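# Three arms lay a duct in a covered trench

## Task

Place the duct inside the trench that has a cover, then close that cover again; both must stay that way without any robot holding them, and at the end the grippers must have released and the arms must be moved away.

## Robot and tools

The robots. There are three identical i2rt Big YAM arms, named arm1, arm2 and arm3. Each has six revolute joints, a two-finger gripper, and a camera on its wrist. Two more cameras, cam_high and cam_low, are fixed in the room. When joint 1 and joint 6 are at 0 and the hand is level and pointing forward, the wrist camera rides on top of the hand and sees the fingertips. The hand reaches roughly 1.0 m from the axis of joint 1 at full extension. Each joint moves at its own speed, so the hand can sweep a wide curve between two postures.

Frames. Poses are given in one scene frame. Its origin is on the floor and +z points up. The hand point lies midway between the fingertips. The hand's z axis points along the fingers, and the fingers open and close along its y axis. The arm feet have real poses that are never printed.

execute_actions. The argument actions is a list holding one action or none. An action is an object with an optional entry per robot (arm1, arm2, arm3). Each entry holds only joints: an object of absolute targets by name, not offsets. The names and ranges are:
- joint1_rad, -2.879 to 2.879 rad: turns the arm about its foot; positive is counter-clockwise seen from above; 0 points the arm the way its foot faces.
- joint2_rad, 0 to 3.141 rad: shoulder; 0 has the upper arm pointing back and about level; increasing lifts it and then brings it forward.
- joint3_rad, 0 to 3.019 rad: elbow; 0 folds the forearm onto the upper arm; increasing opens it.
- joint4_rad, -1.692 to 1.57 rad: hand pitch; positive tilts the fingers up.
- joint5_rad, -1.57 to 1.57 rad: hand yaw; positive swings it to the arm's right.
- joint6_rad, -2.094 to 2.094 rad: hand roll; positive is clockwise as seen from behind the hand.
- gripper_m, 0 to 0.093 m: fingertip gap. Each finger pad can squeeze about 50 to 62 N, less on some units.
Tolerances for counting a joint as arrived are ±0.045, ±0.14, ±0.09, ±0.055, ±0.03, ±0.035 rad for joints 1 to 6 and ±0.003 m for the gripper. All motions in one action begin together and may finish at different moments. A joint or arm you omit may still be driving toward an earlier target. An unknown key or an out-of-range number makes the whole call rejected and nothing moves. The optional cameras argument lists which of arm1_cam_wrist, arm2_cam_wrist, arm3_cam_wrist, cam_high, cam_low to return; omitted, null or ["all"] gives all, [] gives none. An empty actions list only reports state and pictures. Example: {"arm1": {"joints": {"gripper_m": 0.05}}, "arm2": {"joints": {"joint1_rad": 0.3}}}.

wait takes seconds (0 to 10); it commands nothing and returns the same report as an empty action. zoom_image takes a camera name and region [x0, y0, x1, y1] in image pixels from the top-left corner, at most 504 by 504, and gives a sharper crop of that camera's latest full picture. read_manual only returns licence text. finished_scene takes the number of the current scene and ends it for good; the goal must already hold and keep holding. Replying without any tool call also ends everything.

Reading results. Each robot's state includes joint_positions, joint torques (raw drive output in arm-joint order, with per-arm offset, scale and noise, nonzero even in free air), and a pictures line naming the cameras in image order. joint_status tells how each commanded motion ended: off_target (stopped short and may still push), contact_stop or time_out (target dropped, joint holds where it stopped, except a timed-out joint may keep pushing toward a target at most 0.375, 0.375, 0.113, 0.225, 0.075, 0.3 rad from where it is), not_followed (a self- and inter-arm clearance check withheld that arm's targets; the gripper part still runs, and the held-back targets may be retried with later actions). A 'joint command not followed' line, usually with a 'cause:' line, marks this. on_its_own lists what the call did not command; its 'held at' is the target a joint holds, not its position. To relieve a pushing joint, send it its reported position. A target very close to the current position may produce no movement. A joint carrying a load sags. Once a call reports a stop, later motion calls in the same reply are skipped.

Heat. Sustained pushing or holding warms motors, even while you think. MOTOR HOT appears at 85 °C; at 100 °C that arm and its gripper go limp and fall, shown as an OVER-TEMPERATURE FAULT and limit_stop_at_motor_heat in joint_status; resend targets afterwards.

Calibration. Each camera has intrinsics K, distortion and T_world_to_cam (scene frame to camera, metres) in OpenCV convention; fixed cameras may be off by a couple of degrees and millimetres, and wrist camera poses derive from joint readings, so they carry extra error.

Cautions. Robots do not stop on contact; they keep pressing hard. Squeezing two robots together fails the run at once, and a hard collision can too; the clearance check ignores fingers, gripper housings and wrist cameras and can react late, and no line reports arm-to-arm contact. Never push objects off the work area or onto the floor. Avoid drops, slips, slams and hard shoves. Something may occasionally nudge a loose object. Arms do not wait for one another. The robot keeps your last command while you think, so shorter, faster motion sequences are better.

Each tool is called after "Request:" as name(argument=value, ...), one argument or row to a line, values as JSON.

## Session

Request:
execute_actions(
  actions=[],
)

Scene clock: 0.00 s.
Joint torques (N m, as the arm reports them, + toward a larger angle): no reading
Motor temperatures (°C, as the motors report them): arm1=[14 18 18 15 16 16] | arm2=[14 21 20 18 18 17] | arm3=[15 21 19 15 15 17]
arm1.joint_positions: joint1_rad=+0.086 joint2_rad=+0.504 joint3_rad=+1.374 joint4_rad=-1.493 joint5_rad=-0.194 joint6_rad=+0.289 gripper_m=+0.095
arm1.joint_status: not commanded
arm1.hand: x=-0.0448 y=-0.4532 z=+1.3326 quat_wxyz=(-0.175, +0.598, -0.656, -0.425) (m; scene frame)
arm2.joint_positions: joint1_rad=+0.067 joint2_rad=+0.629 joint3_rad=+1.414 joint4_rad=-1.328 joint5_rad=+0.232 joint6_rad=-0.017 gripper_m=+0.095
arm2.joint_status: not commanded
arm2.hand: x=-0.4828 y=-0.2196 z=+1.3941 quat_wxyz=(-0.414, +0.585, -0.638, -0.282) (m; scene frame)
arm3.joint_positions: joint1_rad=+0.215 joint2_rad=+0.642 joint3_rad=+1.365 joint4_rad=-1.448 joint5_rad=+0.137 joint6_rad=-0.083 gripper_m=+0.095
arm3.joint_status: not commanded
arm3.hand: x=+0.4924 y=-0.2217 z=+1.3497 quat_wxyz=(-0.321, +0.713, -0.566, -0.262) (m; scene frame)
pictures: arm1_cam_wrist, arm2_cam_wrist, arm3_cam_wrist, cam_high, cam_low
camera_calibration (this result's frames):
arm1_cam_wrist: T_world_to_cam=[[0.932005, 0.0829394, -0.352827, 0.547949], [-0.0160587, -0.96306, -0.268807, -0.074213], [-0.362089, 0.256196, -0.896245, 1.41702], [0, 0, 0, 1]] pos_world=[0.00120549, -0.479954, 1.44338]
arm2_cam_wrist: T_world_to_cam=[[0.980672, -0.150159, 0.125436, 0.264448], [-0.0860405, -0.90675, -0.412796, 0.339731], [0.175724, 0.394025, -0.902145, 1.55361], [0, 0, 0, 1]] pos_world=[-0.503114, -0.264402, 1.50865]
arm3_cam_wrist: T_world_to_cam=[[0.97215, 0.166669, 0.164757, -0.663387], [0.200686, -0.955101, -0.217962, -0.011586], [0.121032, 0.244956, -0.96195, 1.41352], [0, 0, 0, 1]] pos_world=[0.476155, -0.24675, 1.46651]
Images, in order (width x height): arm1_cam_wrist 504x504, arm2_cam_wrist 504x504, arm3_cam_wrist 504x504, cam_high 504x504, cam_low 504x504.

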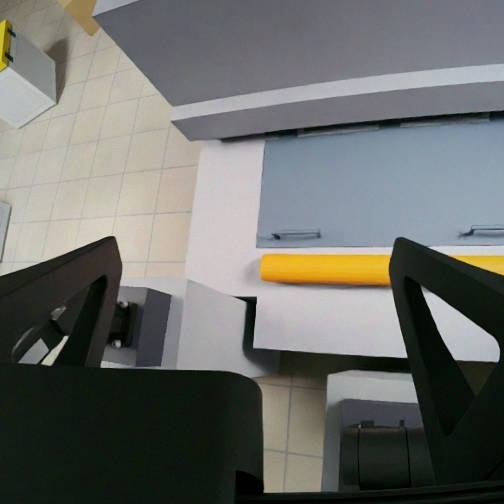

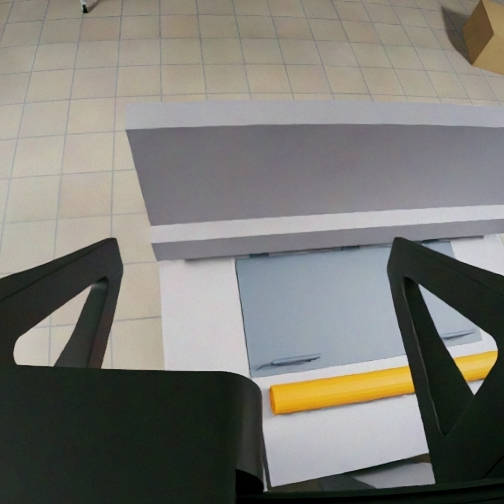

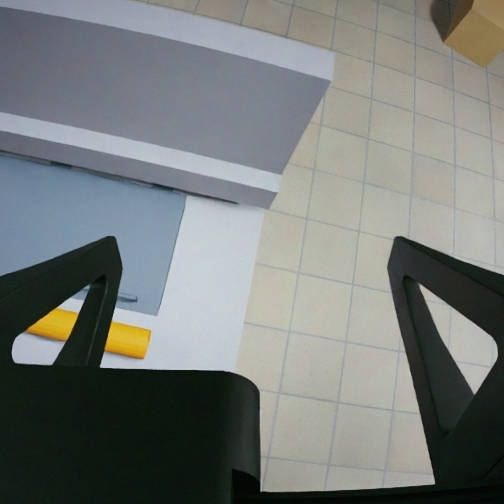

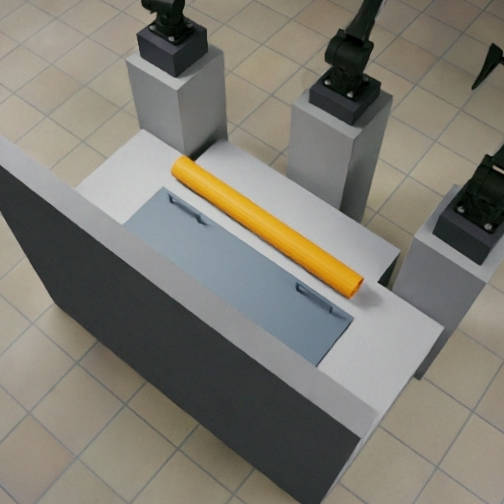

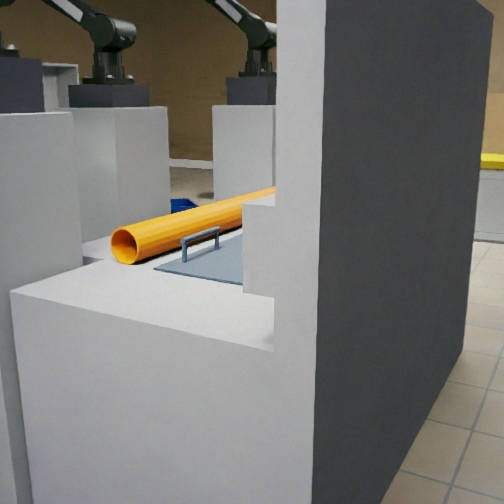

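Request:
execute_actions(
  actions=[
    {"arm3":{"joints":{"joint1_rad":0.773,"joint2_rad":2.273,"joint3_rad":0.914,"joint4_rad":-0.212,"joint5_rad":0,"joint6_rad":-0.8,"gripper_m":0.05}},"arm2":{"joints":{"joint1_rad":-0.72,"joint2_rad":2.273,"joint3_rad":0.914,"joint4_rad":-0.212,"joint5_rad":0,"joint6_rad":0.825,"gripper_m":0.05}},"arm1":{"joints":{"joint1_rad":-0.09,"joint2_rad":1.2,"joint3_rad":0.5,"joint4_rad":-0.8,"joint5_rad":0,"joint6_rad":1.5}}},
  ],
  cameras=[],
)

Request:
execute_actions(
  actions=[
    {"arm3":{"joints":{"joint2_rad":2.5,"joint3_rad":1.01,"joint4_rad":-0.08}},"arm2":{"joints":{"joint2_rad":2.51,"joint3_rad":1.01,"joint4_rad":-0.07}}},
  ],
  cameras=[],
)

Request:
execute_actions(
  actions=[
    {"arm3":{"joints":{"joint2_rad":2.59,"joint3_rad":1.063,"joint4_rad":-0.04}},"arm2":{"joints":{"joint2_rad":2.6,"joint3_rad":1.05,"joint4_rad":-0.022}}},
  ],
  cameras=["arm2_cam_wrist","arm3_cam_wrist","cam_low"],
)

Scene clock: 6.00 s.
Joint torques (N m, as the arm reports them, + toward a larger angle): arm1=[ 0.65 -5.16  5.75  0.4   0.19  0.04] | arm2=[  0.43 -14.98   1.99   0.68  -0.02   0.1 ] | arm3=[  0.48 -14.72   3.04   0.75  -0.08   0.04]
Motor temperatures (°C, as the motors report them): arm1=[14 18 20 15 16 16] | arm2=[14 21 21 18 18 17] | arm3=[15 21 21 15 15 17]
arm1.joint_positions: joint1_rad=-0.084 joint2_rad=+1.209 joint3_rad=+0.496 joint4_rad=-0.814 joint5_rad=-0.005 joint6_rad=+1.490 gripper_m=+0.095
arm1.joint_status: all done
arm1.hand: x=+0.0166 y=-0.3696 z=+0.8213 quat_wxyz=(+0.005, +0.007, -1.000, -0.017) (m; scene frame)
arm2.joint_positions: joint1_rad=-0.723 joint2_rad=+2.267 joint3_rad=+0.909 joint4_rad=-0.227 joint5_rad=+0.001 joint6_rad=+0.816 gripper_m=+0.050
arm2.joint_status: all done
arm2.hand: x=-0.2512 y=-0.1630 z=+0.5970 quat_wxyz=(+0.009, -0.001, -1.000, +0.003) (m; scene frame)
arm3.joint_positions: joint1_rad=+0.772 joint2_rad=+2.271 joint3_rad=+0.909 joint4_rad=-0.222 joint5_rad=+0.001 joint6_rad=-0.792 gripper_m=+0.050
arm3.joint_status: all done
arm3.hand: x=+0.2518 y=-0.1645 z=+0.6014 quat_wxyz=(+0.004, +1.000, -0.009, +0.010) (m; scene frame)
pictures: none
No camera images: the call's "cameras" was empty. Leave "cameras" out to get every camera's image.

Scene clock: 7.10 s.
Joint torques (N m, as the arm reports them, + toward a larger angle): arm1=[ 0.87 -4.97  5.92  0.25  0.22  0.04] | arm2=[  0.48 -15.75   0.86   0.48  -0.02   0.1 ] | arm3=[  0.47 -15.92   1.78   0.6   -0.08   0.04]
Motor temperatures (°C, as the motors report them): arm1=[14 18 20 15 16 16] | arm2=[14 22 21 18 18 17] | arm3=[15 21 21 15 15 17]
arm1.joint_positions: joint1_rad=-0.084 joint2_rad=+1.209 joint3_rad=+0.496 joint4_rad=-0.814 joint5_rad=-0.005 joint6_rad=+1.490 gripper_m=+0.095
arm1.joint_status: not commanded
arm1.hand: x=+0.0166 y=-0.3696 z=+0.8213 quat_wxyz=(+0.005, +0.007, -1.000, -0.017) (m; scene frame)
arm2.joint_positions: joint1_rad=-0.723 joint2_rad=+2.510 joint3_rad=+1.005 joint4_rad=-0.081 joint5_rad=+0.001 joint6_rad=+0.816 gripper_m=+0.050
arm2.joint_status: all done
arm2.hand: x=-0.2554 y=-0.1662 z=+0.5110 quat_wxyz=(+0.009, -0.002, -1.000, +0.003) (m; scene frame)
arm3.joint_positions: joint1_rad=+0.772 joint2_rad=+2.506 joint3_rad=+1.003 joint4_rad=-0.085 joint5_rad=+0.001 joint6_rad=-0.792 gripper_m=+0.050
arm3.joint_status: all done
arm3.hand: x=+0.2559 y=-0.1679 z=+0.5185 quat_wxyz=(+0.005, +1.000, -0.009, +0.011) (m; scene frame)
pictures: none
No camera images: the call's "cameras" was empty. Leave "cameras" out to get every camera's image.

Scene clock: 7.90 s.
Joint torques (N m, as the arm reports them, + toward a larger angle): arm1=[ 0.97 -5.44  6.03  0.24  0.22  0.03] | arm2=[  0.48 -14.77   0.43   0.59  -0.03   0.09] | arm3=[  0.47 -15.03   1.19   0.69  -0.08   0.04]
Motor temperatures (°C, as the motors report them): arm1=[14 18 20 15 16 16] | arm2=[14 22 21 18 18 17] | arm3=[15 22 21 15 15 17]
arm1.joint_positions: joint1_rad=-0.084 joint2_rad=+1.209 joint3_rad=+0.496 joint4_rad=-0.814 joint5_rad=-0.005 joint6_rad=+1.490 gripper_m=+0.095
arm1.joint_status: not commanded
arm1.hand: x=+0.0166 y=-0.3696 z=+0.8213 quat_wxyz=(+0.005, +0.007, -1.000, -0.017) (m; scene frame)
arm2.joint_positions: joint1_rad=-0.723 joint2_rad=+2.584 joint3_rad=+1.049 joint4_rad=-0.033 joint5_rad=+0.001 joint6_rad=+0.816 gripper_m=+0.050
arm2.joint_status: all done
arm2.hand: x=-0.2520 y=-0.1622 z=+0.4847 quat_wxyz=(+0.003, -0.002, -1.000, -0.004) (m; scene frame)
arm3.joint_positions: joint1_rad=+0.772 joint2_rad=+2.580 joint3_rad=+1.062 joint4_rad=-0.045 joint5_rad=+0.001 joint6_rad=-0.792 gripper_m=+0.050
arm3.joint_status: all done
arm3.hand: x=+0.2480 y=-0.1593 z=+0.4921 quat_wxyz=(-0.003, +1.000, -0.009, +0.003) (m; scene frame)
pictures: arm2_cam_wrist, arm3_cam_wrist, cam_low
camera_calibration (this result's frames):
arm2_cam_wrist: T_world_to_cam=[[0.00132201, -0.999903, -0.0138569, -0.156333], [-0.814494, -0.00911603, 0.5801, -0.482982], [-0.58017, 0.0105194, -0.814428, 0.374818], [0, 0, 0, 1]] pos_world=[-0.175721, -0.164663, 0.583273]
arm3_cam_wrist: T_world_to_cam=[[0.00676779, 0.999976, -0.00135191, 0.15901], [0.811709, -0.00470401, 0.584043, -0.484668], [0.584022, -0.00505004, -0.811722, 0.37426], [0, 0, 0, 1]] pos_world=[0.173757, -0.159396, 0.587077]
Images, in order (width x height): arm2_cam_wrist 504x504, arm3_cam_wrist 504x504, cam_low 504x504.

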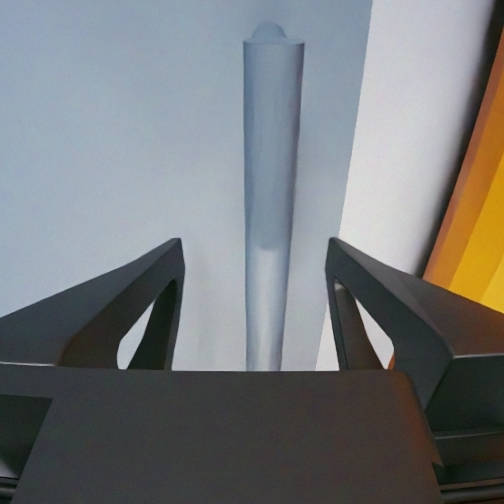

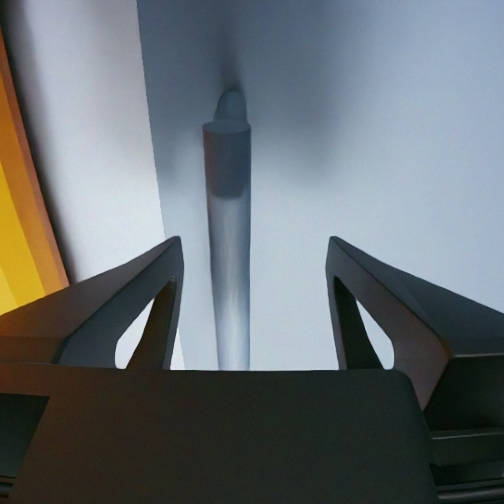

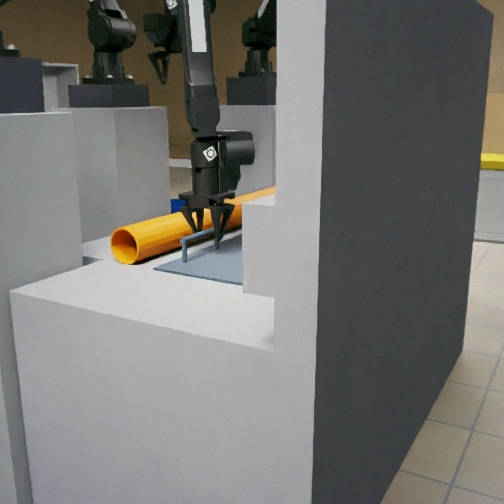

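Request:
execute_actions(
  actions=[
    {"arm3":{"joints":{"joint2_rad":2.63}},"arm2":{"joints":{"gripper_m":0}}},
  ],
  cameras=[],
)

Request:
execute_actions(
  actions=[
    {"arm3":{"joints":{"gripper_m":0}}},
  ],
  cameras=[],
)

Request:
execute_actions(
  actions=[
    {"arm3":{"joints":{"joint1_rad":0.71,"joint2_rad":2.277,"joint3_rad":0.97,"joint4_rad":-0.257,"joint6_rad":-0.86}},"arm2":{"joints":{"joint1_rad":-0.67,"joint2_rad":2.277,"joint3_rad":0.97,"joint4_rad":-0.257,"joint6_rad":0.88}}},
  ],
  cameras=[],
)

Request:
execute_actions(
  actions=[
    {"arm3":{"joints":{"joint1_rad":0.61,"joint2_rad":2.07,"joint3_rad":1.083,"joint4_rad":-0.56,"joint6_rad":-0.95}},"arm2":{"joints":{"joint1_rad":-0.57,"joint2_rad":2.07,"joint3_rad":1.083,"joint4_rad":-0.56,"joint6_rad":0.975}},"arm1":{"joints":{"joint2_rad":1.7,"joint3_rad":0.7,"joint4_rad":-0.57}}},
  ],
  cameras=[],
)

Request:
execute_actions(
  actions=[
    {"arm3":{"joints":{"joint1_rad":0.53,"joint2_rad":2.09,"joint3_rad":1.34,"joint4_rad":-0.84,"joint6_rad":-1.03}},"arm2":{"joints":{"joint1_rad":-0.49,"joint2_rad":2.09,"joint3_rad":1.34,"joint4_rad":-0.84,"joint6_rad":1.055}},"arm1":{"joints":{"joint2_rad":2.08,"joint3_rad":0.79,"joint4_rad":-0.26}}},
  ],
  cameras=["arm1_cam_wrist","cam_low","cam_high"],
)

Scene clock: 15.87 s.
Joint torques (N m, as the arm reports them, + toward a larger angle): arm1=[ 1.14 -5.43  5.8   0.38  0.2   0.02] | arm2=[  0.44 -15.     0.58   0.49  -0.27   0.07] | arm3=[  0.46 -14.7    0.64   0.48  -0.08   0.04]
Motor temperatures (°C, as the motors report them): arm1=[14 18 20 15 16 16] | arm2=[14 23 21 18 18 17] | arm3=[15 22 20 15 15 17]
arm1.joint_positions: joint1_rad=-0.084 joint2_rad=+1.209 joint3_rad=+0.496 joint4_rad=-0.814 joint5_rad=-0.005 joint6_rad=+1.490 gripper_m=+0.095
arm1.joint_status: not commanded
arm1.hand: x=+0.0166 y=-0.3696 z=+0.8213 quat_wxyz=(+0.005, +0.007, -1.000, -0.017) (m; scene frame)
arm2.joint_positions: joint1_rad=-0.724 joint2_rad=+2.584 joint3_rad=+1.046 joint4_rad=-0.032 joint5_rad=+0.007 joint6_rad=+0.818 gripper_m=+0.010
arm2.joint_status: gripper_m off_target (ended at +0.010, target +0.000)
arm2.hand: x=-0.2525 y=-0.1647 z=+0.4843 quat_wxyz=(+0.001, -0.003, -1.000, -0.001) (m; scene frame)
arm3.joint_positions: joint1_rad=+0.772 joint2_rad=+2.621 joint3_rad=+1.062 joint4_rad=-0.045 joint5_rad=+0.001 joint6_rad=-0.792 gripper_m=+0.050
arm3.joint_status: all done
arm3.hand: x=+0.2620 y=-0.1738 z=+0.4772 quat_wxyz=(+0.011, +1.000, -0.009, +0.017) (m; scene frame)
pictures: none
No camera images: the call's "cameras" was empty. Leave "cameras" out to get every camera's image.

Scene clock: 16.47 s.
Joint torques (N m, as the arm reports them, + toward a larger angle): arm1=[ 0.91 -4.55  5.82  0.31  0.18  0.05] | arm2=[  0.49 -15.05   0.57   0.5   -0.26   0.07] | arm3=[  0.9  -14.98   0.16   0.38  -0.41   0.03]
Motor temperatures (°C, as the motors report them): arm1=[14 18 20 15 16 16] | arm2=[14 23 21 18 18 17] | arm3=[15 22 20 15 15 17]
arm1.joint_positions: joint1_rad=-0.084 joint2_rad=+1.209 joint3_rad=+0.496 joint4_rad=-0.814 joint5_rad=-0.005 joint6_rad=+1.490 gripper_m=+0.095
arm1.joint_status: not commanded
arm1.hand: x=+0.0166 y=-0.3696 z=+0.8213 quat_wxyz=(+0.005, +0.007, -1.000, -0.017) (m; scene frame)
arm2.joint_positions: joint1_rad=-0.724 joint2_rad=+2.584 joint3_rad=+1.046 joint4_rad=-0.032 joint5_rad=+0.007 joint6_rad=+0.819 gripper_m=+0.010
arm2.joint_status: not commanded
arm2.hand: x=-0.2525 y=-0.1646 z=+0.4843 quat_wxyz=(+0.002, -0.003, -1.000, -0.001) (m; scene frame)
arm3.joint_positions: joint1_rad=+0.768 joint2_rad=+2.621 joint3_rad=+1.068 joint4_rad=-0.040 joint5_rad=+0.011 joint6_rad=-0.791 gripper_m=+0.010
arm3.joint_status: gripper_m off_target (ended at +0.010, target +0.000)
arm3.hand: x=+0.2607 y=-0.1677 z=+0.4771 quat_wxyz=(+0.004, +1.000, -0.012, +0.016) (m; scene frame)
pictures: none
No camera images: the call's "cameras" was empty. Leave "cameras" out to get every camera's image.

Scene clock: 17.60 s.
Joint torques (N m, as the arm reports them, + toward a larger angle): arm1=[ 1.07 -5.06  5.84  0.22  0.2   0.04] | arm2=[  0.63 -18.53   1.64  -0.42  -0.32   0.11] | arm3=[  0.   -21.76   1.37  -0.4    0.01  -0.02]
Motor temperatures (°C, as the motors report them): arm1=[14 18 20 15 16 16] | arm2=[14 23 21 18 18 17] | arm3=[15 23 20 15 15 17]
arm1.joint_positions: joint1_rad=-0.084 joint2_rad=+1.209 joint3_rad=+0.496 joint4_rad=-0.814 joint5_rad=-0.005 joint6_rad=+1.490 gripper_m=+0.095
arm1.joint_status: not commanded
arm1.hand: x=+0.0166 y=-0.3696 z=+0.8213 quat_wxyz=(+0.005, +0.007, -1.000, -0.017) (m; scene frame)
arm2.joint_positions: joint1_rad=-0.674 joint2_rad=+2.307 joint3_rad=+0.973 joint4_rad=-0.243 joint5_rad=+0.009 joint6_rad=+0.869 gripper_m=+0.010
arm2.joint_status: all done
arm2.hand: x=-0.2510 y=-0.1353 z=+0.5873 quat_wxyz=(+0.003, -0.004, -1.000, +0.002) (m; scene frame)
arm3.joint_positions: joint1_rad=+0.712 joint2_rad=+2.343 joint3_rad=+0.982 joint4_rad=-0.237 joint5_rad=-0.001 joint6_rad=-0.845 gripper_m=+0.010
arm3.joint_status: all done
arm3.hand: x=+0.2603 y=-0.1380 z=+0.5799 quat_wxyz=(+0.010, +1.000, -0.013, +0.013) (m; scene frame)
pictures: none
No camera images: the call's "cameras" was empty. Leave "cameras" out to get every camera's image.

Scene clock: 18.97 s.
Joint torques (N m, as the arm reports them, + toward a larger angle): arm1=[  1.1  -10.1    4.17  -0.1    0.16   0.03] | arm2=[  0.85 -19.66   5.03  -1.2   -0.68   0.08] | arm3=[ -0.01 -22.41   6.42  -1.02   0.27   0.03]
Motor temperatures (°C, as the motors report them): arm1=[14 18 21 15 16 16] | arm2=[14 24 21 18 18 17] | arm3=[15 23 20 15 15 17]
arm1.joint_positions: joint1_rad=-0.084 joint2_rad=+1.709 joint3_rad=+0.692 joint4_rad=-0.575 joint5_rad=-0.005 joint6_rad=+1.492 gripper_m=+0.095
arm1.joint_status: all done
arm1.hand: x=+0.0216 y=-0.2843 z=+0.7328 quat_wxyz=(+0.008, +0.006, -1.000, +0.015) (m; scene frame)
arm2.joint_positions: joint1_rad=-0.577 joint2_rad=+2.106 joint3_rad=+1.066 joint4_rad=-0.526 joint5_rad=+0.018 joint6_rad=+0.967 gripper_m=+0.011
arm2.joint_status: all done
arm2.hand: x=-0.2498 y=-0.0682 z=+0.6856 quat_wxyz=(-0.004, -0.004, -1.000, +0.000) (m; scene frame)
arm3.joint_positions: joint1_rad=+0.615 joint2_rad=+2.138 joint3_rad=+1.069 joint4_rad=-0.523 joint5_rad=-0.008 joint6_rad=-0.940 gripper_m=+0.010
arm3.joint_status: all done
arm3.hand: x=+0.2594 y=-0.0708 z=+0.6776 quat_wxyz=(+0.011, +1.000, -0.014, +0.008) (m; scene frame)
pictures: none
No camera images: the call's "cameras" was empty. Leave "cameras" out to get every camera's image.

Scene clock: 20.10 s.
Joint torques (N m, as the arm reports them, + toward a larger angle): arm1=[  0.98 -12.68   2.03   0.21   0.18   0.03] | arm2=[  2.22 -20.72   8.99  -0.84  -0.98   0.23] | arm3=[ -1.62 -23.05  12.08  -0.46   0.61  -0.09]
Motor temperatures (°C, as the motors report them): arm1=[14 18 21 15 16 16] | arm2=[14 24 21 18 18 17] | arm3=[15 23 21 15 15 17]
arm1.joint_positions: joint1_rad=-0.084 joint2_rad=+2.095 joint3_rad=+0.787 joint4_rad=-0.273 joint5_rad=-0.005 joint6_rad=+1.492 gripper_m=+0.095
arm1.joint_status: all done
arm1.hand: x=+0.0225 y=-0.2560 z=+0.6165 quat_wxyz=(+0.007, +0.006, -1.000, +0.010) (m; scene frame)
arm2.joint_positions: joint1_rad=-0.515 joint2_rad=+2.119 joint3_rad=+1.281 joint4_rad=-0.820 joint5_rad=+0.026 joint6_rad=+1.035 gripper_m=+0.011
arm2.joint_status: all done
arm2.hand: x=-0.2498 y=-0.0161 z=+0.7293 quat_wxyz=(+0.016, -0.006, -0.999, +0.041) (m; scene frame)
arm3.joint_positions: joint1_rad=+0.552 joint2_rad=+2.146 joint3_rad=+1.281 joint4_rad=-0.823 joint5_rad=-0.018 joint6_rad=-1.009 gripper_m=+0.010
arm3.joint_status: all done
arm3.hand: x=+0.2598 y=-0.0194 z=+0.7212 quat_wxyz=(+0.054, +0.998, -0.012, +0.028) (m; scene frame)
pictures: arm1_cam_wrist, cam_high, cam_low
camera_calibration (this result's frames):
arm1_cam_wrist: T_world_to_cam=[[0.0119173, -0.99986, 0.0117688, -0.265061], [-0.806062, -0.00264139, 0.591825, -0.342635], [-0.591711, -0.0165393, -0.805981, 0.628754], [0, 0, 0, 1]] pos_world=[0.0990144, -0.25553, 0.712663]
Images, in order (width x height): arm1_cam_wrist 504x504, cam_high 504x504, cam_low 504x504.

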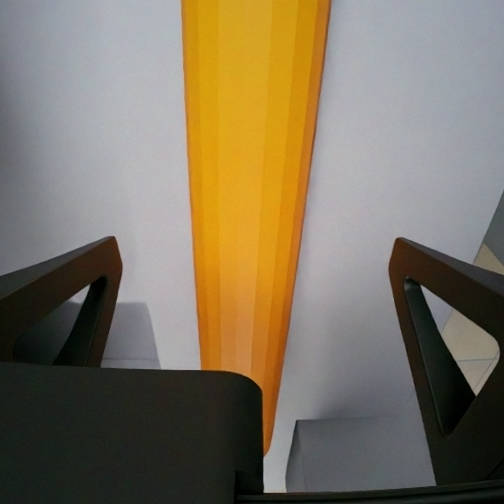

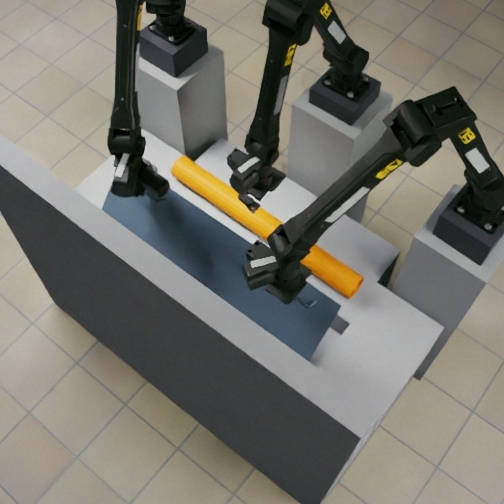

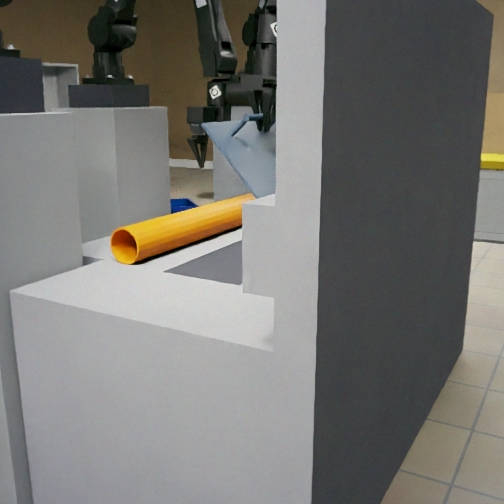

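Request:
execute_actions(
  actions=[
    {"arm1":{"joints":{"joint2_rad":2.225,"joint3_rad":0.83,"joint4_rad":-0.155}},"arm2":{"joints":{"joint3_rad":1.31,"joint1_rad":-0.505}},"arm3":{"joints":{"joint3_rad":1.31,"joint1_rad":0.54}}},
  ],
  cameras=[],
)

Request:
execute_actions(
  actions=[
    {"arm1":{"joints":{"joint2_rad":2.30,"joint3_rad":0.857,"joint4_rad":-0.115}}},
  ],
  cameras=["arm1_cam_wrist"],
)

Scene clock: 24.03 s.
Joint torques (N m, as the arm reports them, + toward a larger angle): arm1=[  0.88 -13.05   1.32   0.15   0.21   0.03] | arm2=[  1.08 -20.64   6.95  -0.85  -0.98   0.23] | arm3=[ -0.74 -23.01   9.26  -0.46   0.61  -0.08]
Motor temperatures (°C, as the motors report them): arm1=[14 18 20 15 16 16] | arm2=[14 25 23 18 18 17] | arm3=[15 24 22 15 16 17]
arm1.joint_positions: joint1_rad=-0.084 joint2_rad=+2.234 joint3_rad=+0.827 joint4_rad=-0.166 joint5_rad=-0.005 joint6_rad=+1.492 gripper_m=+0.095
arm1.joint_status: all done
arm1.hand: x=+0.0223 y=-0.2528 z=+0.5714 quat_wxyz=(+0.007, +0.006, -1.000, +0.005) (m; scene frame)
arm2.joint_positions: joint1_rad=-0.515 joint2_rad=+2.119 joint3_rad=+1.281 joint4_rad=-0.820 joint5_rad=+0.026 joint6_rad=+1.035 gripper_m=+0.011
arm2.joint_status: all done
arm2.hand: x=-0.2497 y=-0.0162 z=+0.7293 quat_wxyz=(+0.016, -0.006, -0.999, +0.041) (m; scene frame)
arm3.joint_positions: joint1_rad=+0.552 joint2_rad=+2.146 joint3_rad=+1.281 joint4_rad=-0.823 joint5_rad=-0.018 joint6_rad=-1.009 gripper_m=+0.010
arm3.joint_status: all done
arm3.hand: x=+0.2598 y=-0.0194 z=+0.7212 quat_wxyz=(+0.054, +0.998, -0.012, +0.028) (m; scene frame)
pictures: none
No camera images: the call's "cameras" was empty. Leave "cameras" out to get every camera's image.

Scene clock: 24.87 s.
Joint torques (N m, as the arm reports them, + toward a larger angle): arm1=[  0.99 -12.21   1.01   0.22   0.2    0.05] | arm2=[  1.11 -20.71   6.97  -0.85  -0.98   0.23] | arm3=[ -0.73 -23.01   9.25  -0.45   0.61  -0.08]
Motor temperatures (°C, as the motors report them): arm1=[14 18 20 15 16 16] | arm2=[14 25 23 18 18 17] | arm3=[15 24 22 15 16 17]
arm1.joint_positions: joint1_rad=-0.084 joint2_rad=+2.299 joint3_rad=+0.852 joint4_rad=-0.126 joint5_rad=-0.005 joint6_rad=+1.492 gripper_m=+0.095
arm1.joint_status: all done
arm1.hand: x=+0.0222 y=-0.2519 z=+0.5498 quat_wxyz=(+0.007, +0.006, -1.000, +0.005) (m; scene frame)
arm2.joint_positions: joint1_rad=-0.515 joint2_rad=+2.119 joint3_rad=+1.281 joint4_rad=-0.820 joint5_rad=+0.026 joint6_rad=+1.035 gripper_m=+0.011
arm2.joint_status: not commanded
arm2.hand: x=-0.2497 y=-0.0162 z=+0.7293 quat_wxyz=(+0.016, -0.006, -0.999, +0.041) (m; scene frame)
arm3.joint_positions: joint1_rad=+0.552 joint2_rad=+2.146 joint3_rad=+1.281 joint4_rad=-0.823 joint5_rad=-0.018 joint6_rad=-1.009 gripper_m=+0.010
arm3.joint_status: not commanded
arm3.hand: x=+0.2598 y=-0.0194 z=+0.7212 quat_wxyz=(+0.054, +0.998, -0.012, +0.028) (m; scene frame)
pictures: arm1_cam_wrist
camera_calibration (this result's frames):
arm1_cam_wrist: T_world_to_cam=[[0.0118383, -0.999925, 0.00302282, -0.2554], [-0.806411, -0.00775974, 0.591305, -0.304415], [-0.591237, -0.0094377, -0.806443, 0.576967], [0, 0, 0, 1]] pos_world=[0.0986644, -0.252298, 0.646065]
Images, in order (width x height): arm1_cam_wrist 504x504.

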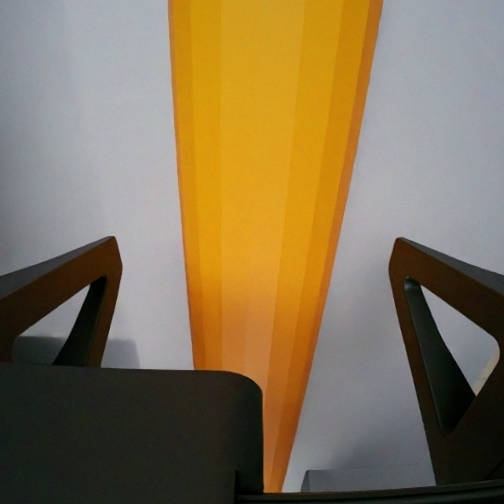

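Request:
execute_actions(
  actions=[
    {"arm1":{"joints":{"joint2_rad":2.37,"joint3_rad":0.876,"joint4_rad":-0.075,"joint6_rad":1.55}}},
  ],
  cameras=[],
)

Request:
execute_actions(
  actions=[
    {"arm1":{"joints":{"joint2_rad":2.435,"joint3_rad":0.905,"joint4_rad":-0.038}}},
  ],
  cameras=[],
)

Request:
execute_actions(
  actions=[
    {"arm1":{"joints":{"joint2_rad":2.495,"joint3_rad":0.932,"joint4_rad":-0.005}}},
  ],
  cameras=["arm1_cam_wrist","cam_low"],
)

Scene clock: 29.53 s.
Joint torques (N m, as the arm reports them, + toward a larger angle): arm1=[  0.97 -12.68   0.41   0.18   0.21   0.04] | arm2=[  1.07 -20.64   6.96  -0.84  -0.98   0.23] | arm3=[ -0.73 -22.98   9.25  -0.46   0.62  -0.09]
Motor temperatures (°C, as the motors report them): arm1=[14 19 20 15 16 16] | arm2=[14 26 23 18 18 17] | arm3=[15 25 22 15 16 17]
arm1.joint_positions: joint1_rad=-0.084 joint2_rad=+2.370 joint3_rad=+0.873 joint4_rad=-0.086 joint5_rad=-0.005 joint6_rad=+1.540 gripper_m=+0.095
arm1.joint_status: all done
arm1.hand: x=+0.0216 y=-0.2577 z=+0.5258 quat_wxyz=(+0.007, -0.018, -1.000, +0.011) (m; scene frame)
arm2.joint_positions: joint1_rad=-0.515 joint2_rad=+2.119 joint3_rad=+1.281 joint4_rad=-0.820 joint5_rad=+0.026 joint6_rad=+1.035 gripper_m=+0.011
arm2.joint_status: not commanded
arm2.hand: x=-0.2497 y=-0.0162 z=+0.7293 quat_wxyz=(+0.016, -0.006, -0.999, +0.041) (m; scene frame)
arm3.joint_positions: joint1_rad=+0.552 joint2_rad=+2.146 joint3_rad=+1.281 joint4_rad=-0.823 joint5_rad=-0.018 joint6_rad=-1.009 gripper_m=+0.010
arm3.joint_status: not commanded
arm3.hand: x=+0.2598 y=-0.0194 z=+0.7212 quat_wxyz=(+0.054, +0.998, -0.012, +0.028) (m; scene frame)
pictures: none
No camera images: the call's "cameras" was empty. Leave "cameras" out to get every camera's image.

Scene clock: 30.27 s.
Joint torques (N m, as the arm reports them, + toward a larger angle): arm1=[  0.72 -12.22   0.24   0.14   0.19   0.04] | arm2=[  1.06 -20.73   6.95  -0.84  -0.98   0.23] | arm3=[ -0.75 -22.99   9.26  -0.46   0.61  -0.08]
Motor temperatures (°C, as the motors report them): arm1=[14 19 20 15 16 16] | arm2=[14 26 24 18 18 17] | arm3=[15 25 22 15 16 17]
arm1.joint_positions: joint1_rad=-0.084 joint2_rad=+2.433 joint3_rad=+0.904 joint4_rad=-0.049 joint5_rad=-0.005 joint6_rad=+1.541 gripper_m=+0.095
arm1.joint_status: all done
arm1.hand: x=+0.0216 y=-0.2556 z=+0.5047 quat_wxyz=(+0.007, -0.019, -1.000, +0.008) (m; scene frame)
arm2.joint_positions: joint1_rad=-0.515 joint2_rad=+2.119 joint3_rad=+1.281 joint4_rad=-0.820 joint5_rad=+0.026 joint6_rad=+1.035 gripper_m=+0.011
arm2.joint_status: not commanded
arm2.hand: x=-0.2497 y=-0.0162 z=+0.7293 quat_wxyz=(+0.016, -0.006, -0.999, +0.041) (m; scene frame)
arm3.joint_positions: joint1_rad=+0.552 joint2_rad=+2.146 joint3_rad=+1.281 joint4_rad=-0.823 joint5_rad=-0.018 joint6_rad=-1.009 gripper_m=+0.010
arm3.joint_status: not commanded
arm3.hand: x=+0.2598 y=-0.0194 z=+0.7212 quat_wxyz=(+0.054, +0.998, -0.012, +0.028) (m; scene frame)
pictures: none
No camera images: the call's "cameras" was empty. Leave "cameras" out to get every camera's image.

Scene clock: 31.00 s.
Joint torques (N m, as the arm reports them, + toward a larger angle): arm1=[  1.26 -13.13   0.05   0.22   0.21   0.04] | arm2=[  1.1  -20.66   6.96  -0.86  -0.98   0.23] | arm3=[ -0.73 -23.03   9.26  -0.46   0.61  -0.08]
Motor temperatures (°C, as the motors report them): arm1=[14 19 20 15 16 16] | arm2=[14 26 24 18 18 17] | arm3=[15 25 22 15 16 17]
arm1.joint_positions: joint1_rad=-0.084 joint2_rad=+2.493 joint3_rad=+0.932 joint4_rad=-0.016 joint5_rad=-0.005 joint6_rad=+1.541 gripper_m=+0.095
arm1.joint_status: all done
arm1.hand: x=+0.0213 y=-0.2570 z=+0.4841 quat_wxyz=(+0.007, -0.019, -1.000, +0.008) (m; scene frame)
arm2.joint_positions: joint1_rad=-0.515 joint2_rad=+2.119 joint3_rad=+1.281 joint4_rad=-0.820 joint5_rad=+0.026 joint6_rad=+1.035 gripper_m=+0.011
arm2.joint_status: not commanded
arm2.hand: x=-0.2497 y=-0.0162 z=+0.7293 quat_wxyz=(+0.016, -0.006, -0.999, +0.041) (m; scene frame)
arm3.joint_positions: joint1_rad=+0.552 joint2_rad=+2.146 joint3_rad=+1.281 joint4_rad=-0.823 joint5_rad=-0.018 joint6_rad=-1.009 gripper_m=+0.010
arm3.joint_status: not commanded
arm3.hand: x=+0.2598 y=-0.0194 z=+0.7212 quat_wxyz=(+0.054, +0.998, -0.012, +0.028) (m; scene frame)
pictures: arm1_cam_wrist, cam_low
camera_calibration (this result's frames):
arm1_cam_wrist: T_world_to_cam=[[-0.0373196, -0.999272, 0.00789944, -0.261424], [-0.805956, 0.0347714, 0.590954, -0.255214], [-0.590798, 0.0156875, -0.806667, 0.529923], [0, 0, 0, 1]] pos_world=[0.0976298, -0.260673, 0.580356]
Images, in order (width x height): arm1_cam_wrist 504x504, cam_low 504x504.

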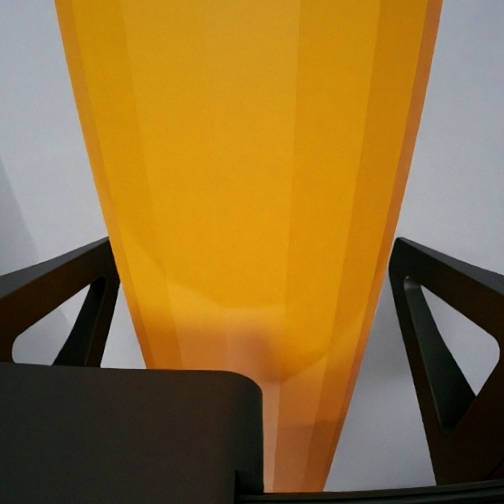

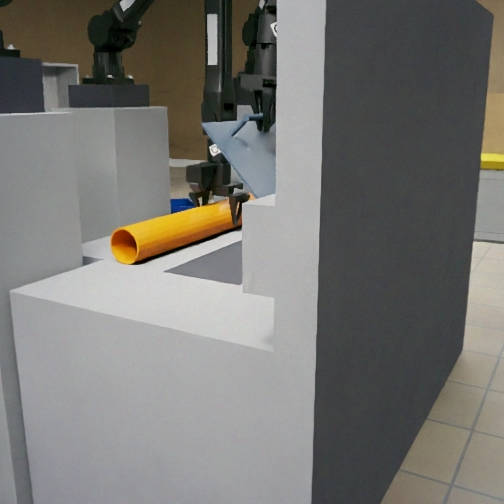

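Request:
execute_actions(
  actions=[
    {"arm1":{"joints":{"gripper_m":0.03}},"arm2":{"joints":{"joint3_rad":1.36,"joint1_rad":-0.49}},"arm3":{"joints":{"joint3_rad":1.36,"joint1_rad":0.53,"joint2_rad":2.07}}},
  ],
  cameras=[],
)

Request:
execute_actions(
  actions=[
    {"arm1":{"joints":{"joint2_rad":2.29,"joint3_rad":0.85,"joint4_rad":-0.08}}},
  ],
  cameras=[],
)

Request:
execute_actions(
  actions=[
    {"arm1":{"joints":{"joint1_rad":-0.02,"joint2_rad":2.4,"joint3_rad":1.13,"joint4_rad":0.165,"joint6_rad":1.56}}},
  ],
  cameras=["cam_high","cam_low"],
)

Scene clock: 35.73 s.
Joint torques (N m, as the arm reports them, + toward a larger angle): arm1=[  1.01 -12.13  -0.2    0.04   0.19   0.05] | arm2=[  2.22 -20.88   9.95  -0.58  -0.94   0.22] | arm3=[ -1.67 -24.85  13.76  -0.39   0.58  -0.08]
Motor temperatures (°C, as the motors report them): arm1=[14 19 19 15 16 16] | arm2=[14 27 24 18 19 17] | arm3=[15 26 23 15 16 17]
arm1.joint_positions: joint1_rad=-0.084 joint2_rad=+2.493 joint3_rad=+0.932 joint4_rad=-0.014 joint5_rad=-0.004 joint6_rad=+1.541 gripper_m=+0.075
arm1.joint_status: gripper_m off_target (ended at +0.075, target +0.030)
arm1.hand: x=+0.0214 y=-0.2566 z=+0.4841 quat_wxyz=(+0.007, -0.019, -1.000, +0.007) (m; scene frame)
arm2.joint_positions: joint1_rad=-0.515 joint2_rad=+2.121 joint3_rad=+1.287 joint4_rad=-0.827 joint5_rad=+0.025 joint6_rad=+1.035 gripper_m=+0.011
arm2.joint_status: all done
arm2.hand: x=-0.2493 y=-0.0152 z=+0.7300 quat_wxyz=(+0.017, -0.006, -0.999, +0.042) (m; scene frame)
arm3.joint_positions: joint1_rad=+0.552 joint2_rad=+2.146 joint3_rad=+1.283 joint4_rad=-0.824 joint5_rad=-0.017 joint6_rad=-1.009 gripper_m=+0.010
arm3.joint_status: all done
arm3.hand: x=+0.2596 y=-0.0187 z=+0.7216 quat_wxyz=(+0.054, +0.998, -0.012, +0.028) (m; scene frame)
pictures: none
No camera images: the call's "cameras" was empty. Leave "cameras" out to get every camera's image.

Scene clock: 36.93 s.
Joint torques (N m, as the arm reports them, + toward a larger angle): arm1=[  0.94 -14.96   0.53  -0.19   0.18   0.02] | arm2=[  2.22 -20.88   9.95  -0.57  -0.93   0.22] | arm3=[ -1.7  -24.86  13.76  -0.4    0.59  -0.08]
Motor temperatures (°C, as the motors report them): arm1=[14 19 19 15 16 16] | arm2=[14 27 25 18 19 17] | arm3=[15 26 23 15 16 17]
arm1.joint_positions: joint1_rad=-0.084 joint2_rad=+2.325 joint3_rad=+0.851 joint4_rad=-0.081 joint5_rad=-0.004 joint6_rad=+1.541 gripper_m=+0.075
arm1.joint_status: all done
arm1.hand: x=+0.0222 y=-0.2519 z=+0.5408 quat_wxyz=(+0.006, -0.019, -1.000, -0.003) (m; scene frame)
arm2.joint_positions: joint1_rad=-0.515 joint2_rad=+2.121 joint3_rad=+1.287 joint4_rad=-0.827 joint5_rad=+0.025 joint6_rad=+1.035 gripper_m=+0.011
arm2.joint_status: not commanded
arm2.hand: x=-0.2493 y=-0.0152 z=+0.7300 quat_wxyz=(+0.017, -0.006, -0.999, +0.042) (m; scene frame)
arm3.joint_positions: joint1_rad=+0.552 joint2_rad=+2.146 joint3_rad=+1.283 joint4_rad=-0.824 joint5_rad=-0.017 joint6_rad=-1.009 gripper_m=+0.010
arm3.joint_status: not commanded
arm3.hand: x=+0.2596 y=-0.0187 z=+0.7216 quat_wxyz=(+0.054, +0.998, -0.012, +0.028) (m; scene frame)
pictures: none
No camera images: the call's "cameras" was empty. Leave "cameras" out to get every camera's image.

Scene clock: 38.07 s.
Joint torques (N m, as the arm reports them, + toward a larger angle): arm1=[  1.01 -19.6    2.97   0.91   0.05  -0.02] | arm2=[  2.08 -21.09   9.54  -0.3   -0.71   0.21] | arm3=[ -1.43 -24.93  13.11  -0.21   0.4   -0.07]
Motor temperatures (°C, as the motors report them): arm1=[14 20 19 15 16 16] | arm2=[14 27 25 18 19 17] | arm3=[15 26 23 15 16 17]
arm1.joint_positions: joint1_rad=-0.018 joint2_rad=+2.457 joint3_rad=+1.117 joint4_rad=+0.149 joint5_rad=-0.001 joint6_rad=+1.553 gripper_m=+0.075
arm1.joint_status: all done
arm1.hand: x=-0.0014 y=-0.0858 z=+0.5228 quat_wxyz=(+0.003, +0.007, -0.983, -0.185) (m; scene frame)
arm2.joint_positions: joint1_rad=-0.513 joint2_rad=+2.121 joint3_rad=+1.295 joint4_rad=-0.833 joint5_rad=+0.020 joint6_rad=+1.036 gripper_m=+0.011
arm2.joint_status: not commanded
arm2.hand: x=-0.2494 y=-0.0118 z=+0.7321 quat_wxyz=(+0.019, -0.006, -0.999, +0.040) (m; scene frame)
arm3.joint_positions: joint1_rad=+0.550 joint2_rad=+2.146 joint3_rad=+1.292 joint4_rad=-0.831 joint5_rad=-0.012 joint6_rad=-1.010 gripper_m=+0.010
arm3.joint_status: not commanded
arm3.hand: x=+0.2596 y=-0.0152 z=+0.7238 quat_wxyz=(+0.052, +0.998, -0.012, +0.030) (m; scene frame)
pictures: cam_high, cam_low
Images, in order (width x height): cam_high 504x504, cam_low 504x504.

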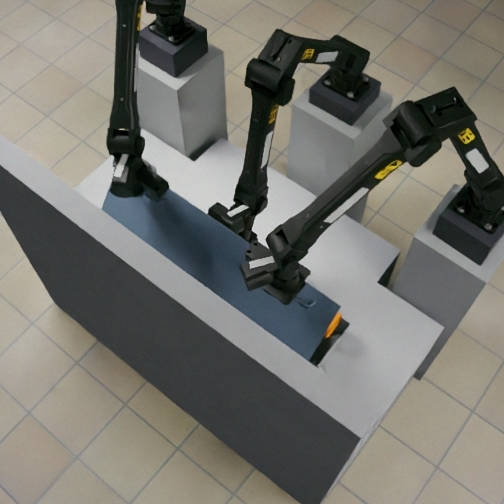

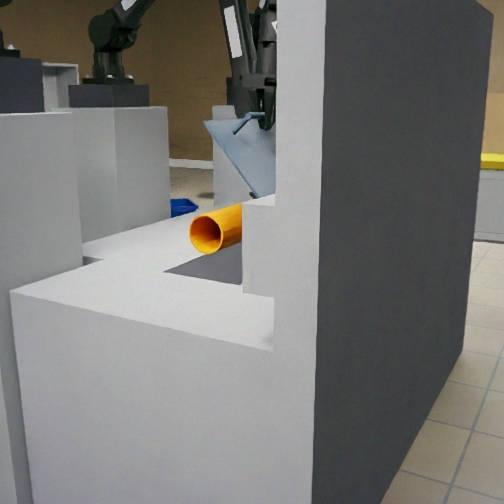

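Arm1 lightly nudged the lid; descend.

Request:
execute_actions(
  actions=[
    {"arm1":{"joints":{"joint2_rad":2.5,"joint3_rad":1.165,"joint4_rad":0.2}}},
  ],
  cameras=["cam_low"],
)

Request:
execute_actions(
  actions=[
    {"arm1":{"joints":{"joint2_rad":2.6,"joint3_rad":1.25,"joint4_rad":0.23}}},
  ],
  cameras=["cam_low","cam_high"],
)

Scene clock: 40.93 s.
Joint torques (N m, as the arm reports them, + toward a larger angle): arm1=[  1.61 -18.84   2.89   1.19   0.05  -0.05] | arm2=[  2.   -21.01   9.4   -0.32  -0.73   0.21] | arm3=[ -1.48 -24.9   13.02  -0.14   0.41  -0.07]
Motor temperatures (°C, as the motors report them): arm1=[14 20 19 15 16 16] | arm2=[14 27 26 18 19 17] | arm3=[15 27 24 15 16 17]
arm1.joint_positions: joint1_rad=-0.018 joint2_rad=+2.548 joint3_rad=+1.144 joint4_rad=+0.172 joint5_rad=-0.001 joint6_rad=+1.553 gripper_m=+0.075
arm1.joint_status: all done
arm1.hand: x=-0.0018 y=-0.1044 z=+0.4830 quat_wxyz=(+0.003, +0.007, -0.986, -0.164) (m; scene frame)
arm2.joint_positions: joint1_rad=-0.513 joint2_rad=+2.121 joint3_rad=+1.295 joint4_rad=-0.833 joint5_rad=+0.020 joint6_rad=+1.036 gripper_m=+0.011
arm2.joint_status: not commanded
arm2.hand: x=-0.2494 y=-0.0118 z=+0.7321 quat_wxyz=(+0.019, -0.006, -0.999, +0.040) (m; scene frame)
arm3.joint_positions: joint1_rad=+0.550 joint2_rad=+2.146 joint3_rad=+1.292 joint4_rad=-0.831 joint5_rad=-0.012 joint6_rad=-1.010 gripper_m=+0.010
arm3.joint_status: not commanded
arm3.hand: x=+0.2596 y=-0.0152 z=+0.7238 quat_wxyz=(+0.052, +0.998, -0.012, +0.030) (m; scene frame)
pictures: cam_low
Images, in order (width x height): cam_low 504x504.

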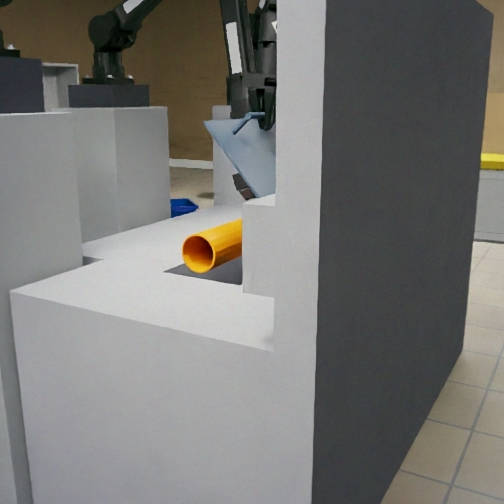

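Scene clock: 41.77 s.
Joint torques (N m, as the arm reports them, + toward a larger angle): arm1=[  1.42 -18.7    2.59   1.26   0.06  -0.03] | arm2=[  2.15 -20.98   9.45  -0.32  -0.73   0.21] | arm3=[ -1.5  -24.92  13.03  -0.14   0.41  -0.07]
Motor temperatures (°C, as the motors report them): arm1=[14 20 19 15 16 16] | arm2=[14 27 26 18 19 17] | arm3=[15 27 24 15 16 17]
arm1.joint_positions: joint1_rad=-0.018 joint2_rad=+2.640 joint3_rad=+1.234 joint4_rad=+0.202 joint5_rad=-0.001 joint6_rad=+1.553 gripper_m=+0.075
arm1.joint_status: all done
arm1.hand: x=-0.0021 y=-0.0858 z=+0.4522 quat_wxyz=(+0.003, +0.007, -0.984, -0.178) (m; scene frame)
arm2.joint_positions: joint1_rad=-0.513 joint2_rad=+2.121 joint3_rad=+1.295 joint4_rad=-0.833 joint5_rad=+0.020 joint6_rad=+1.036 gripper_m=+0.011
arm2.joint_status: not commanded
arm2.hand: x=-0.2494 y=-0.0118 z=+0.7321 quat_wxyz=(+0.019, -0.006, -0.999, +0.040) (m; scene frame)
arm3.joint_positions: joint1_rad=+0.550 joint2_rad=+2.146 joint3_rad=+1.292 joint4_rad=-0.831 joint5_rad=-0.012 joint6_rad=-1.010 gripper_m=+0.010
arm3.joint_status: not commanded
arm3.hand: x=+0.2596 y=-0.0152 z=+0.7238 quat_wxyz=(+0.052, +0.998, -0.012, +0.030) (m; scene frame)
pictures: cam_high, cam_low
Images, in order (width x height): cam_high 504x504, cam_low 504x504.

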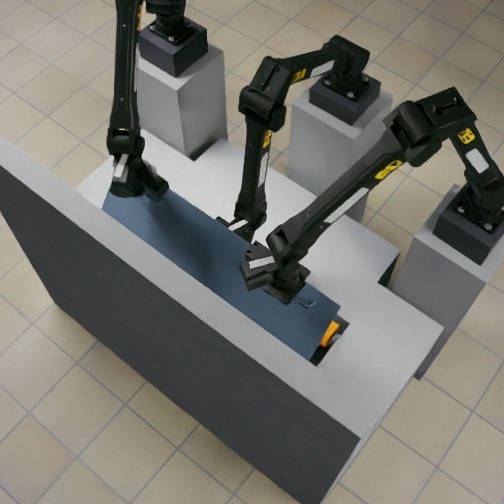

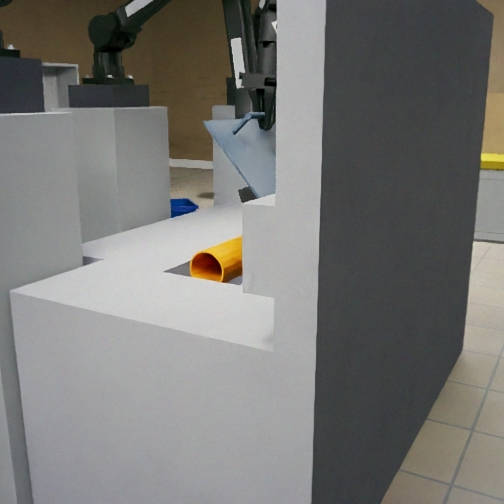

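Request:
execute_actions(
  actions=[
    {"arm1":{"joints":{"joint2_rad":2.72,"joint3_rad":1.37,"joint4_rad":0.25}}},
  ],
  cameras=[],
)

Request:
execute_actions(
  actions=[
    {"arm1":{"joints":{"joint2_rad":2.8,"joint3_rad":1.44,"joint4_rad":0.26}}},
  ],
  cameras=["cam_low","arm1_cam_wrist"],
)

Scene clock: 45.80 s.
Joint torques (N m, as the arm reports them, + toward a larger angle): arm1=[  1.15 -19.56   2.73   1.34   0.05  -0.01] | arm2=[  2.11 -21.02   9.42  -0.33  -0.73   0.21] | arm3=[ -1.46 -24.93  13.02  -0.14   0.41  -0.07]
Motor temperatures (°C, as the motors report them): arm1=[14 21 19 15 16 16] | arm2=[14 27 27 18 19 17] | arm3=[15 27 25 15 16 17]
arm1.joint_positions: joint1_rad=-0.018 joint2_rad=+2.766 joint3_rad=+1.351 joint4_rad=+0.221 joint5_rad=-0.001 joint6_rad=+1.553 gripper_m=+0.075
arm1.joint_status: all done
arm1.hand: x=-0.0025 y=-0.0753 z=+0.4054 quat_wxyz=(+0.003, +0.007, -0.983, -0.182) (m; scene frame)
arm2.joint_positions: joint1_rad=-0.513 joint2_rad=+2.121 joint3_rad=+1.295 joint4_rad=-0.833 joint5_rad=+0.020 joint6_rad=+1.036 gripper_m=+0.011
arm2.joint_status: not commanded
arm2.hand: x=-0.2494 y=-0.0118 z=+0.7321 quat_wxyz=(+0.019, -0.006, -0.999, +0.040) (m; scene frame)
arm3.joint_positions: joint1_rad=+0.550 joint2_rad=+2.146 joint3_rad=+1.292 joint4_rad=-0.831 joint5_rad=-0.012 joint6_rad=-1.010 gripper_m=+0.010
arm3.joint_status: not commanded
arm3.hand: x=+0.2596 y=-0.0152 z=+0.7238 quat_wxyz=(+0.052, +0.998, -0.012, +0.030) (m; scene frame)
pictures: none
No camera images: the call's "cameras" was empty. Leave "cameras" out to get every camera's image.

Scene clock: 46.80 s.
Joint torques (N m, as the arm reports them, + toward a larger angle): arm1=[  1.44 -19.19   2.84   1.29   0.08  -0.11] | arm2=[  2.1  -21.02   9.41  -0.33  -0.73   0.21] | arm3=[ -1.48 -24.95  13.02  -0.14   0.41  -0.07]
Motor temperatures (°C, as the motors report them): arm1=[14 21 19 15 16 16] | arm2=[14 27 27 18 19 17] | arm3=[15 27 25 15 16 17]
arm1.joint_positions: joint1_rad=-0.018 joint2_rad=+2.837 joint3_rad=+1.419 joint4_rad=+0.229 joint5_rad=-0.002 joint6_rad=+1.563 gripper_m=+0.075
arm1.joint_status: all done
arm1.hand: x=-0.0029 y=-0.0703 z=+0.3790 quat_wxyz=(+0.004, +0.002, -0.983, -0.186) (m; scene frame)
arm2.joint_positions: joint1_rad=-0.513 joint2_rad=+2.121 joint3_rad=+1.295 joint4_rad=-0.833 joint5_rad=+0.020 joint6_rad=+1.036 gripper_m=+0.011
arm2.joint_status: not commanded
arm2.hand: x=-0.2494 y=-0.0118 z=+0.7321 quat_wxyz=(+0.019, -0.006, -0.999, +0.040) (m; scene frame)
arm3.joint_positions: joint1_rad=+0.550 joint2_rad=+2.146 joint3_rad=+1.292 joint4_rad=-0.831 joint5_rad=-0.012 joint6_rad=-1.010 gripper_m=+0.010
arm3.joint_status: not commanded
arm3.hand: x=+0.2596 y=-0.0152 z=+0.7238 quat_wxyz=(+0.052, +0.998, -0.012, +0.030) (m; scene frame)
pictures: arm1_cam_wrist, cam_low
camera_calibration (this result's frames):
arm1_cam_wrist: T_world_to_cam=[[0.00245816, -0.928127, -0.372255, 0.0743147], [-0.809109, -0.220604, 0.544679, -0.219539], [-0.587653, 0.299856, -0.751499, 0.427049], [0, 0, 0, 1]] pos_world=[0.0731425, -0.107511, 0.468169]
Images, in order (width x height): arm1_cam_wrist 504x504, cam_low 504x504.

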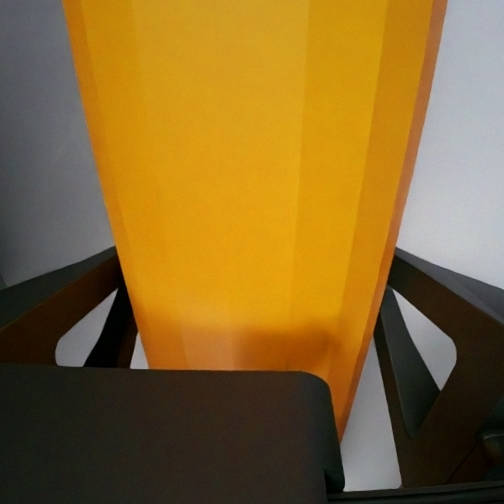

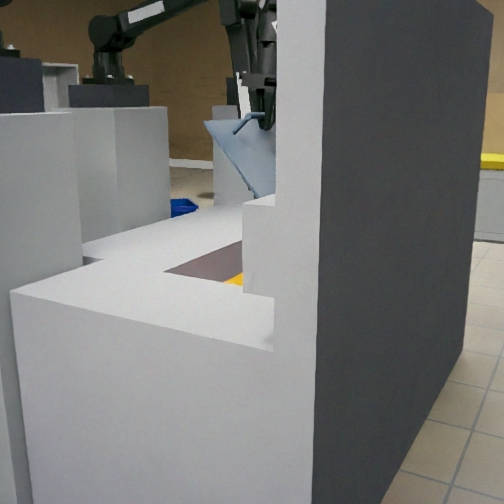

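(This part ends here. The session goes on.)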